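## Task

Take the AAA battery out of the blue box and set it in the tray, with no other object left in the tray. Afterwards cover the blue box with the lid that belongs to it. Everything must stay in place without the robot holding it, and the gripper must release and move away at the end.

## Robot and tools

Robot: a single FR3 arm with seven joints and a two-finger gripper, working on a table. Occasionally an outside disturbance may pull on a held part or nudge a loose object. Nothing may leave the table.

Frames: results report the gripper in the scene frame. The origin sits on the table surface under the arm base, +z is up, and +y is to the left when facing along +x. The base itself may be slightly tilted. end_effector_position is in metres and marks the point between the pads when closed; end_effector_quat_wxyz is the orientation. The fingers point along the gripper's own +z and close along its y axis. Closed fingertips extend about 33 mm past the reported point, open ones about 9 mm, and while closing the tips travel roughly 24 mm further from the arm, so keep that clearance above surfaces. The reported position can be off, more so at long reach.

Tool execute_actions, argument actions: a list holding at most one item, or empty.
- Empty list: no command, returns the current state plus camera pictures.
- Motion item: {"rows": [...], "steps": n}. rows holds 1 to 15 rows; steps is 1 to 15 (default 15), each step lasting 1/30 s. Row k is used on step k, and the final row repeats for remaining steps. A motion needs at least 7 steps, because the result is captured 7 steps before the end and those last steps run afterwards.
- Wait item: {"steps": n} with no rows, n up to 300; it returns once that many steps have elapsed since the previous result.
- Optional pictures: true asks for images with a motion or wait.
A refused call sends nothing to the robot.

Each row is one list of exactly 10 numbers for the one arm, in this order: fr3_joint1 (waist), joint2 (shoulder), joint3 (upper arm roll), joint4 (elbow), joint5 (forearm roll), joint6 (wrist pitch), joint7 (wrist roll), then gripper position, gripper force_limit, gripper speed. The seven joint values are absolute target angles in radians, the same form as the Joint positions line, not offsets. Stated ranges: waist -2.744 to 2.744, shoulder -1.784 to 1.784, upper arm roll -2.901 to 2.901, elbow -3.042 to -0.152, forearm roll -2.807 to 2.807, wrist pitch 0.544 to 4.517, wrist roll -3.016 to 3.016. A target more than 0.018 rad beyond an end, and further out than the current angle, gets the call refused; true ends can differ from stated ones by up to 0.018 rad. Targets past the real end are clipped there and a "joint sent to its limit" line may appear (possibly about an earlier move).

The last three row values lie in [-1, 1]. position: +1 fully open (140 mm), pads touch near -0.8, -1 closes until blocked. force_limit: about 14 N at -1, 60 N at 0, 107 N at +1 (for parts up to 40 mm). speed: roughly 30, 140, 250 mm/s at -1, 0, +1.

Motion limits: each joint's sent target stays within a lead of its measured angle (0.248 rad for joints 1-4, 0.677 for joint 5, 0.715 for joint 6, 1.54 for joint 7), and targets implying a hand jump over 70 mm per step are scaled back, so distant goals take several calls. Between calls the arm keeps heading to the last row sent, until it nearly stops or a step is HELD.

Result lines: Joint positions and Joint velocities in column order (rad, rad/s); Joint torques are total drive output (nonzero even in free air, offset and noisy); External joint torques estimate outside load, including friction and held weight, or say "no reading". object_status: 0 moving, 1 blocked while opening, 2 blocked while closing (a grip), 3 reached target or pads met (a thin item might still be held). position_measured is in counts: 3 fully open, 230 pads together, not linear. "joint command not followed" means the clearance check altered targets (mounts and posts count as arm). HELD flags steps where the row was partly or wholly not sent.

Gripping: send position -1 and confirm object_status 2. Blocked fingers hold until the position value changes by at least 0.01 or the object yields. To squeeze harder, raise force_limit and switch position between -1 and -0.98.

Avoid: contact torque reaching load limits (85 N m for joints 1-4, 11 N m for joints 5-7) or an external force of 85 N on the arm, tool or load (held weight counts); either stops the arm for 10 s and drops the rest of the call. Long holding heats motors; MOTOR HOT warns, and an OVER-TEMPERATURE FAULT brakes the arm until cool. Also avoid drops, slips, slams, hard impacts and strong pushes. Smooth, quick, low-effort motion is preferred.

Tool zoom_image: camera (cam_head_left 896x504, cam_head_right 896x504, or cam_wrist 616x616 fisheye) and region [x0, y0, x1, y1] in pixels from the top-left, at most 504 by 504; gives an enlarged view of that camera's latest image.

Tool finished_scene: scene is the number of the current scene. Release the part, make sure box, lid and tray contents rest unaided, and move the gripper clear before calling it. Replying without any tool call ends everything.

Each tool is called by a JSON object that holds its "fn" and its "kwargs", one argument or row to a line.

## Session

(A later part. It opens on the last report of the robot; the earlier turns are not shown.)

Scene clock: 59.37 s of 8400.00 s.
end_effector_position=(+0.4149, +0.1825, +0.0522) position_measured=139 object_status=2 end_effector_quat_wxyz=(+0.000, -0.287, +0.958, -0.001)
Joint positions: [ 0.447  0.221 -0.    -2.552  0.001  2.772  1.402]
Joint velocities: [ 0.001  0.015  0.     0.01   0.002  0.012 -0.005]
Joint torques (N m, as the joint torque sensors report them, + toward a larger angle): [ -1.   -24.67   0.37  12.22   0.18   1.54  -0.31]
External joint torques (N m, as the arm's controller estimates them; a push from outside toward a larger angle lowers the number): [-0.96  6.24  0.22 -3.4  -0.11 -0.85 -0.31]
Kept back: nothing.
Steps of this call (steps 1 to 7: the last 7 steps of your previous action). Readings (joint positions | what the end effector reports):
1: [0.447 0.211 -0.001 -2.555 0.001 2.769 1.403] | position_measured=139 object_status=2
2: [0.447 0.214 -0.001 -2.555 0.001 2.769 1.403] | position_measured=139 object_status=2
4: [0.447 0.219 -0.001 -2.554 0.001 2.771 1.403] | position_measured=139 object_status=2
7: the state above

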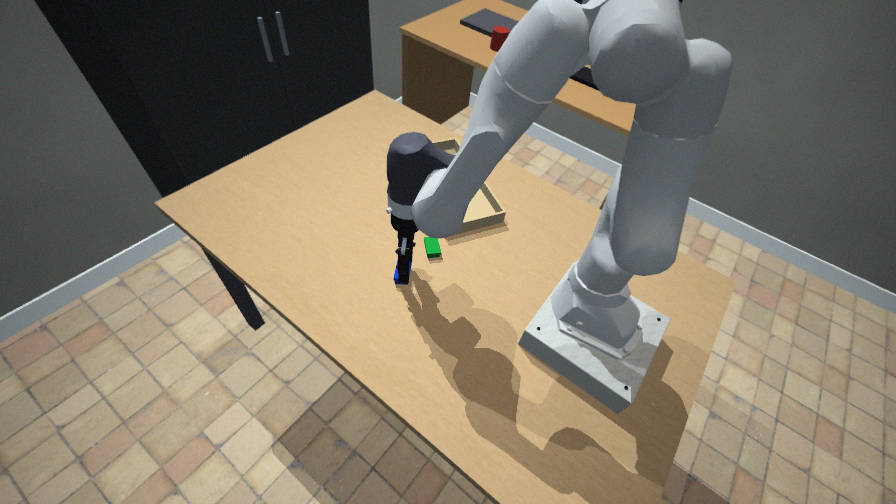

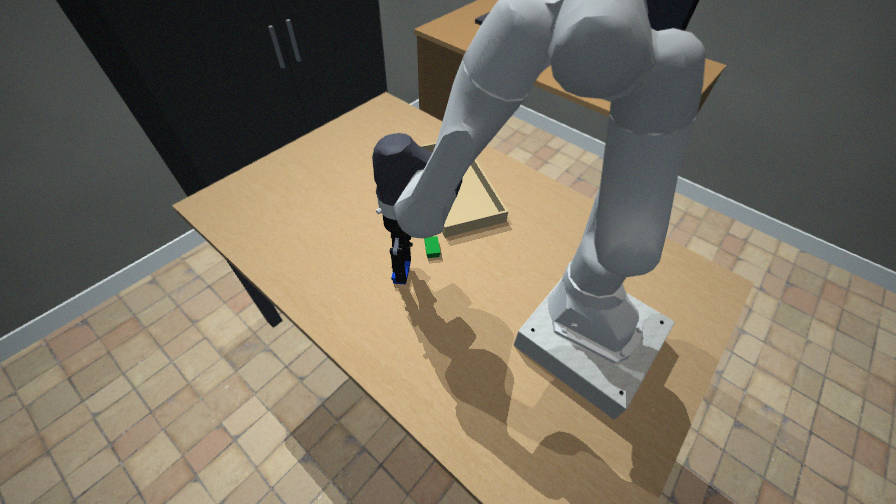

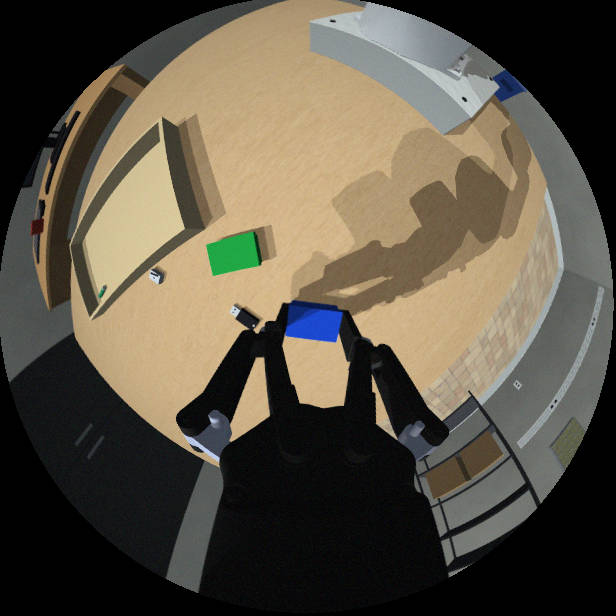

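{"fn": "execute_actions", "kwargs": {
  "actions": [
    {"rows":[[0.445,0.232,0,-2.553,0,2.771,1.398,-1,-0.5,0],[0.445,0.235,0,-2.552,0,2.773,1.398,-1,-0.5,0],[0.445,0.238,0,-2.551,0,2.775,1.398,-1,-0.5,0],[0.445,0.241,0,-2.55,0,2.777,1.398,-1,-0.5,0]],"steps":15}
  ]
}}

{"fn": "execute_actions", "kwargs": {
  "actions": []
}}

{"fn": "zoom_image", "kwargs": {
  "camera": "cam_wrist",
  "region": [240,260,400,370]
}}

Scene clock: 59.93 s of 8400.00 s.
end_effector_position=(+0.4149, +0.1828, +0.0477) position_measured=139 object_status=2 end_effector_quat_wxyz=(-0.001, -0.288, +0.958, -0.002)
Joint positions: [ 0.447  0.235  0.    -2.547  0.001  2.78   1.401]
Joint velocities: [-0.     0.076 -0.    -0.019  0.    -0.004 -0.002]
Joint torques (N m, as the joint torque sensors report them, + toward a larger angle): [ -0.41 -31.04   0.01  13.78   0.13   2.36  -0.18]
External joint torques (N m, as the arm's controller estimates them; a push from outside toward a larger angle lowers the number): [-0.24  0.94 -0.05 -2.07 -0.16 -0.17 -0.18]
Steps of this call (steps 1 to 9: the robot went on to your last target; steps 10 to 17: the first 8 steps of this action). Readings (joint positions | what the end effector reports):
10: [0.447 0.222 0.000 -2.551 0.001 2.774 1.402] | position_measured=139 object_status=2
11: [0.447 0.223 0.000 -2.550 0.001 2.775 1.402] | position_measured=139 object_status=2
13: [0.447 0.226 0.000 -2.548 0.001 2.778 1.402] | position_measured=139 object_status=2
17: the state above

Scene clock: 60.17 s of 8400.00 s.
end_effector_position=(+0.4123, +0.1816, +0.0451) position_measured=139 object_status=2 end_effector_quat_wxyz=(-0.004, -0.288, +0.958, -0.002)
Joint positions: [ 0.447  0.24   0.    -2.549  0.001  2.779  1.401]
Joint velocities: [ 0.001  0.001  0.     0.001 -0.    -0.001 -0.002]
Joint torques (N m, as the joint torque sensors report them, + toward a larger angle): [ -0.88 -29.67  -0.84  13.29   0.06   2.13  -0.3 ]
External joint torques (N m, as the arm's controller estimates them; a push from outside toward a larger angle lowers the number): [-0.82  1.28 -1.01 -1.98 -0.22 -0.28 -0.3 ]
Kept back: nothing.
Steps of this call (steps 1 to 7: the last 7 steps of your previous action). Readings (joint positions | what the end effector reports):
1: [0.447 0.237 0.000 -2.548 0.001 2.779 1.401] | position_measured=139 object_status=2
2: [0.447 0.238 0.000 -2.548 0.001 2.779 1.401] | position_measured=139 object_status=2
4: [0.447 0.240 0.000 -2.549 0.001 2.779 1.401] | position_measured=139 object_status=2
7: the state above

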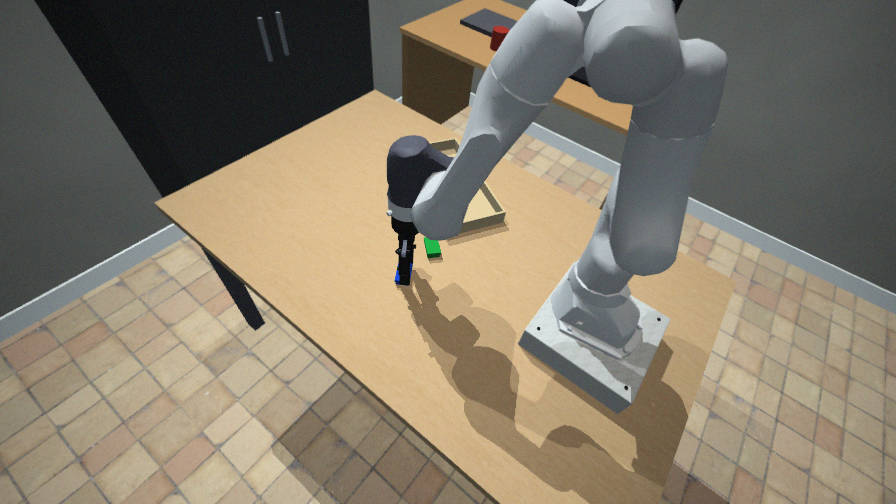

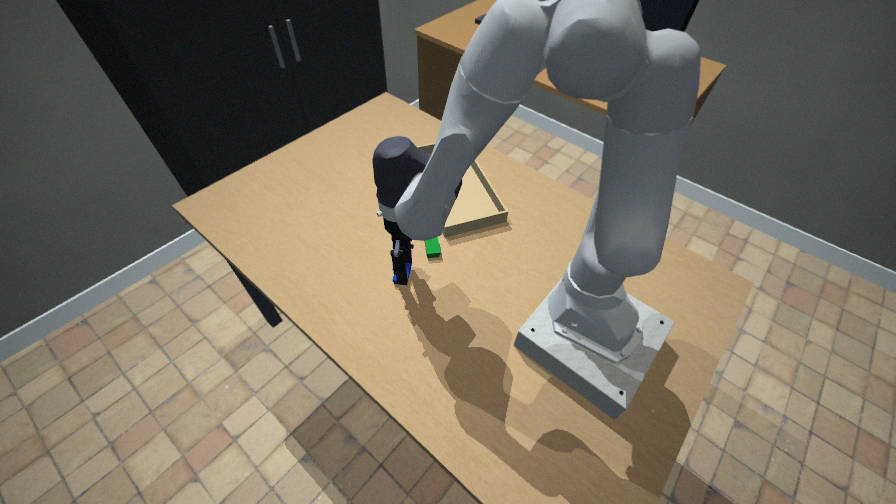

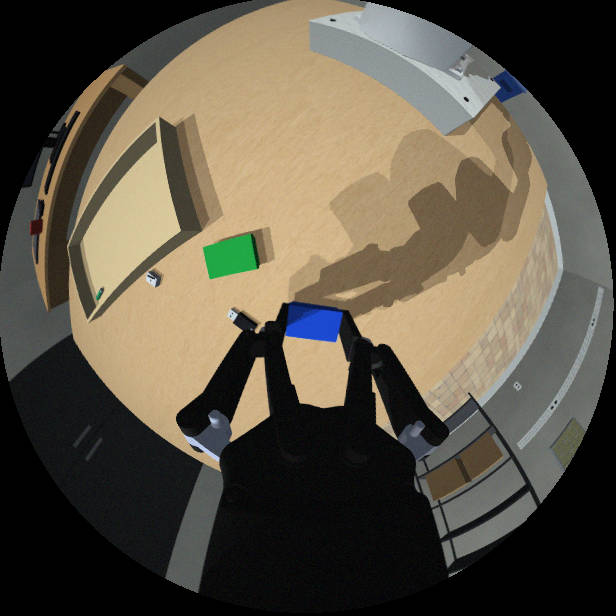

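Region (240, 260, 400, 370) of cam_wrist's 616x616 image, scaled by 3.150, with more detail than that image has; it fills the top 346 rows of this view, and the rest is white.

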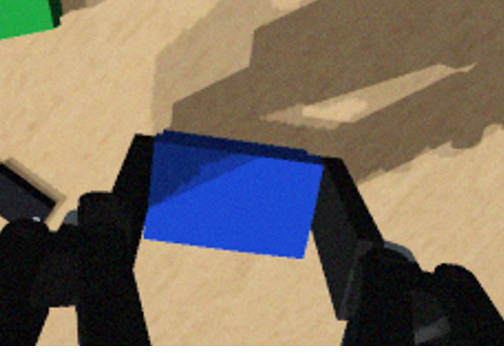

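It's in. Continue down.

{"fn": "execute_actions", "kwargs": {
  "actions": [
    {"rows":[[0.445,0.245,0,-2.547,0,2.783,1.398,-1,-0.5,0],[0.445,0.249,0,-2.545,0,2.786,1.398,-1,-0.5,0],[0.445,0.253,0,-2.543,0,2.789,1.398,-1,-0.5,0],[0.445,0.257,0,-2.541,0,2.791,1.398,-1,-0.5,0],[0.445,0.261,0,-2.539,0,2.793,1.398,-1,-0.5,0]],"steps":15}
  ]
}}

{"fn": "execute_actions", "kwargs": {
  "actions": [
    {"steps":10}
  ]
}}

Scene clock: 60.70 s of 8400.00 s.
end_effector_position=(+0.4177, +0.1840, +0.0444) position_measured=139 object_status=2 end_effector_quat_wxyz=(+0.000, -0.288, +0.958, -0.001)
Joint positions: [ 0.447  0.249  0.    -2.538  0.001  2.788  1.401]
Joint velocities: [ 0.001  0.015  0.001  0.018 -0.002  0.026 -0.   ]
Joint torques (N m, as the joint torque sensors report them, + toward a larger angle): [ -0.46 -26.28  -0.36  12.64   0.21   2.51  -0.14]
External joint torques (N m, as the arm's controller estimates them; a push from outside toward a larger angle lowers the number): [-0.51  5.3  -0.64 -2.56 -0.06  0.1  -0.14]
Steps of this call (steps 1 to 8: the robot went on to your last target; steps 9 to 16: the first 8 steps of this action). Readings (joint positions | what the end effector reports):
9: [0.447 0.240 0.000 -2.548 0.001 2.779 1.401] | position_measured=139 object_status=2
10: [0.447 0.241 0.000 -2.548 0.001 2.780 1.401] | position_measured=139 object_status=2
12: [0.447 0.244 0.000 -2.545 0.001 2.783 1.401] | position_measured=139 object_status=2
16: the state above

Scene clock: 61.03 s of 8400.00 s.
end_effector_position=(+0.4189, +0.1845, +0.0444) position_measured=139 object_status=2 end_effector_quat_wxyz=(+0.002, -0.288, +0.958, -0.001)
Joint positions: [ 0.447  0.251  0.    -2.537  0.001  2.792  1.4  ]
Joint velocities: [-0.     0.     0.001 -0.    -0.001  0.002 -0.   ]
Joint torques (N m, as the joint torque sensors report them, + toward a larger angle): [ -0.54 -25.09  -0.96  13.46   0.16   2.63  -0.22]
External joint torques (N m, as the arm's controller estimates them; a push from outside toward a larger angle lowers the number): [-0.43  6.26 -1.09 -1.8  -0.12  0.2  -0.22]
Kept back: nothing.
Steps of this call (steps 1 to 7: the last 7 steps of your previous action; steps 8 to 10: the robot went on to your last target). Readings (joint positions | what the end effector reports):
1: [0.447 0.250 0.000 -2.538 0.001 2.789 1.401] | position_measured=139 object_status=2
2: [0.447 0.250 0.000 -2.538 0.001 2.790 1.401] | position_measured=139 object_status=2
4: [0.447 0.251 0.000 -2.537 0.001 2.790 1.401] | position_measured=139 object_status=2
8: [0.447 0.251 0.000 -2.537 0.001 2.791 1.400] | position_measured=139 object_status=2
10: the state above

{"fn": "execute_actions", "kwargs": {
  "actions": [
    {"rows":[[0.445,0.251,0,-2.537,0,2.792,1.398,0.15,-0.5,0]],"steps":15}
  ]
}}

{"fn": "execute_actions", "kwargs": {
  "actions": [
    {"rows":[[0.445,0.22,0,-2.55,0,2.77,1.398,0.15,-0.5,0],[0.445,0.19,0,-2.56,0,2.75,1.398,0.15,-0.5,0],[0.445,0.15,0,-2.57,0,2.72,1.398,0.15,-0.5,0],[0.445,0.1,0,-2.58,0,2.68,1.398,0.15,-0.5,0],[0.445,0.03,0,-2.58,0,2.62,1.398,0.15,-0.5,0],[0.445,-0.05,0,-2.58,0,2.55,1.398,0.15,-0.5,0],[0.445,-0.15,0,-2.58,0,2.45,1.398,0.15,-0.5,0]],"steps":15}
  ]
}}

{"fn": "execute_actions", "kwargs": {
  "actions": [
    {"steps":15}
  ],
  "pictures": true
}}

{"fn": "zoom_image", "kwargs": {
  "camera": "cam_head_left",
  "region": [365,235,445,300]
}}

{"fn": "zoom_image", "kwargs": {
  "camera": "cam_head_right",
  "region": [365,235,445,300]
}}

Scene clock: 61.77 s of 8400.00 s.
end_effector_position=(+0.4193, +0.1847, +0.0447) position_measured=110 object_status=0 end_effector_quat_wxyz=(+0.003, -0.288, +0.958, -0.001)
Joint positions: [ 0.447  0.25   0.    -2.537  0.001  2.792  1.4  ]
Joint velocities: [-0.    -0.001  0.001 -0.001 -0.    -0.    -0.   ]
Joint torques (N m, as the joint torque sensors report them, + toward a larger angle): [ -0.23 -30.56   0.37  15.21   0.15   2.5   -0.2 ]
External joint torques (N m, as the arm's controller estimates them; a push from outside toward a larger angle lowers the number): [-0.16  0.71  0.19  0.   -0.13  0.08 -0.2 ]
Steps of this call (steps 1 to 14: the robot went on to your last target; steps 15 to 22: the first 8 steps of this action). Readings (joint positions | what the end effector reports):
15: [0.447 0.251 0.000 -2.537 0.001 2.792 1.400] | position_measured=139 object_status=0
16: [0.447 0.250 0.000 -2.537 0.001 2.792 1.400] | position_measured=139 object_status=0
18: [0.447 0.250 0.000 -2.537 0.001 2.792 1.400] | position_measured=119 object_status=0
22: the state above

Scene clock: 62.27 s of 8400.00 s.
end_effector_position=(+0.4257, +0.1878, +0.1383) position_measured=110 object_status=3 end_effector_quat_wxyz=(+0.034, -0.288, +0.957, +0.003)
Joint positions: [ 0.447 -0.019  0.    -2.581  0.001  2.63   1.4  ]
Joint velocities: [-0.    -1.76  -0.     0.029 -0.001 -1.061  0.   ]
Joint torques (N m, as the joint torque sensors report them, + toward a larger angle): [ -0.26 -19.62  -0.64  16.74   0.38   1.86  -0.06]
External joint torques (N m, as the arm's controller estimates them; a push from outside toward a larger angle lowers the number): [-0.07 -1.92 -0.49  0.13  0.   -0.56 -0.05]
Steps of this call (steps 1 to 7: the last 7 steps of your previous action; steps 8 to 15: the first 8 steps of this action). Readings (joint positions | what the end effector reports):
8: [0.447 0.246 0.000 -2.540 0.001 2.789 1.400] | position_measured=110 object_status=3
9: [0.447 0.235 0.000 -2.547 0.001 2.783 1.400] | position_measured=110 object_status=3
11: [0.447 0.187 0.000 -2.564 0.001 2.756 1.400] | position_measured=110 object_status=3
15: the state above

Scene clock: 62.77 s of 8400.00 s.
end_effector_position=(+0.4087, +0.1805, +0.1820) position_measured=110 object_status=3 end_effector_quat_wxyz=(+0.017, -0.288, +0.957, +0.001)
Joint positions: [ 0.447 -0.151  0.    -2.578  0.001  2.462  1.4  ]
Joint velocities: [ 0.001 -0.001 -0.001  0.    -0.    -0.058 -0.001]
Joint torques (N m, as the joint torque sensors report them, + toward a larger angle): [  0.03 -22.83  -0.9   18.73   0.47   2.41  -0.19]
External joint torques (N m, as the arm's controller estimates them; a push from outside toward a larger angle lowers the number): [ 0.1   0.62 -0.68 -2.21 -0.06 -0.14 -0.19]
Kept back: nothing.
Steps of this call (steps 1 to 7: the last 7 steps of your previous action; steps 8 to 15: the robot went on to your last target). Readings (joint positions | what the end effector reports):
1: [0.447 -0.070 0.000 -2.577 0.001 2.599 1.400] | position_measured=110 object_status=3
2: [0.447 -0.107 0.000 -2.573 0.001 2.575 1.400] | position_measured=110 object_status=3
4: [0.447 -0.143 0.000 -2.570 0.001 2.539 1.400] | position_measured=110 object_status=3
8: [0.447 -0.151 0.000 -2.575 0.001 2.492 1.400] | position_measured=110 object_status=3
15: the state above

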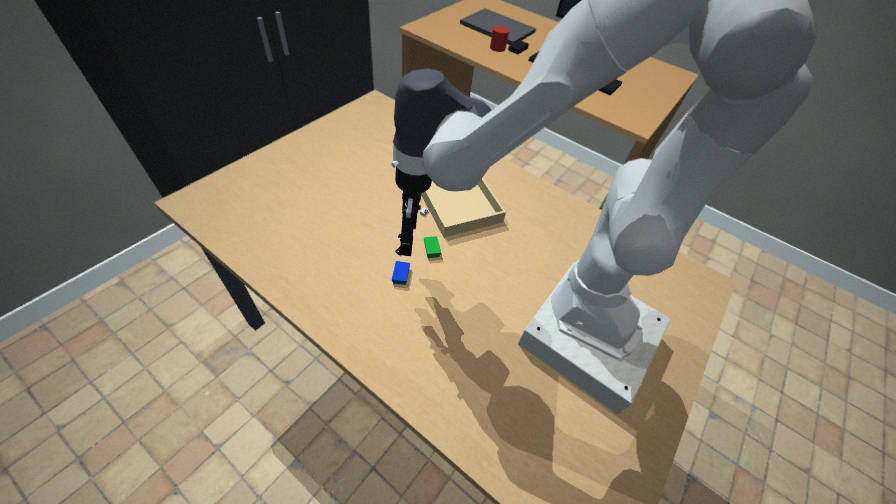

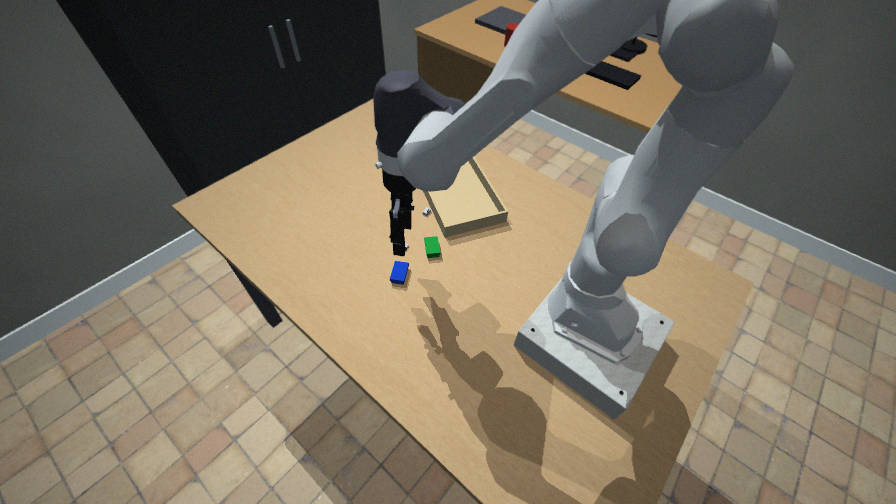

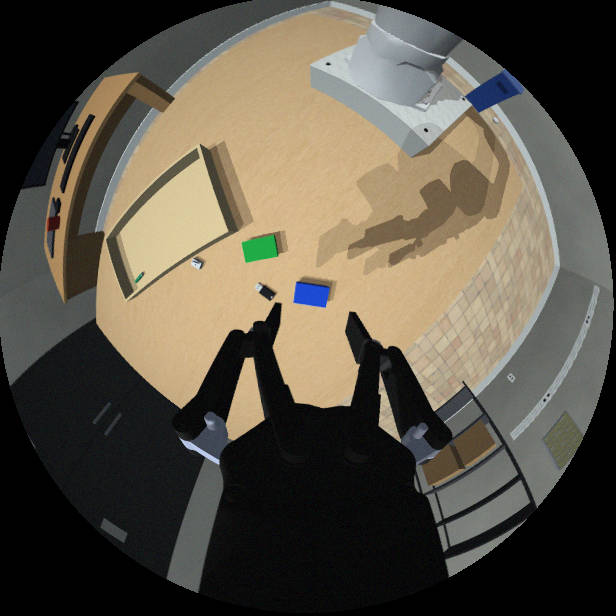

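Region (365, 235, 445, 300) of cam_head_left's 896x504 image, scaled by 6.300, with more detail than that image has; it fills the top 410 rows of this view, and the rest is white.

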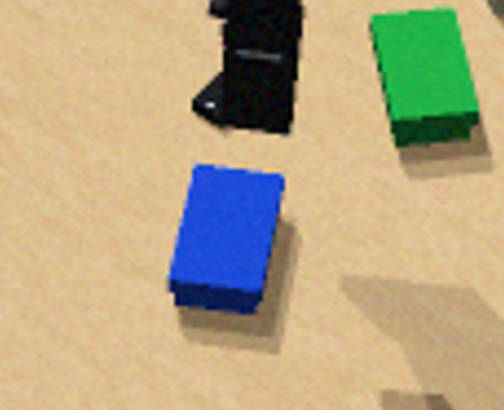

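Region (365, 235, 445, 300) of cam_head_right's 896x504 image, scaled by 6.300, with more detail than that image has; it fills the top 410 rows of this view, and the rest is white.

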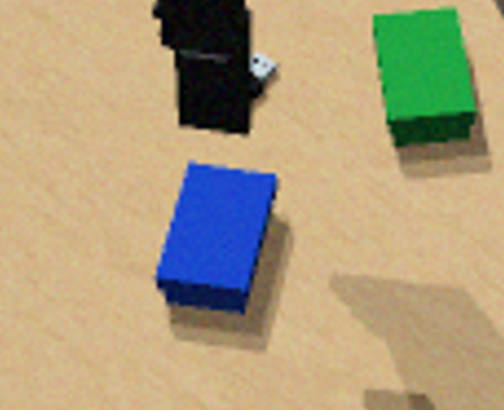

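{"fn": "finished_scene", "kwargs": {
  "scene": 2
}}

The scene is finished: the task was done.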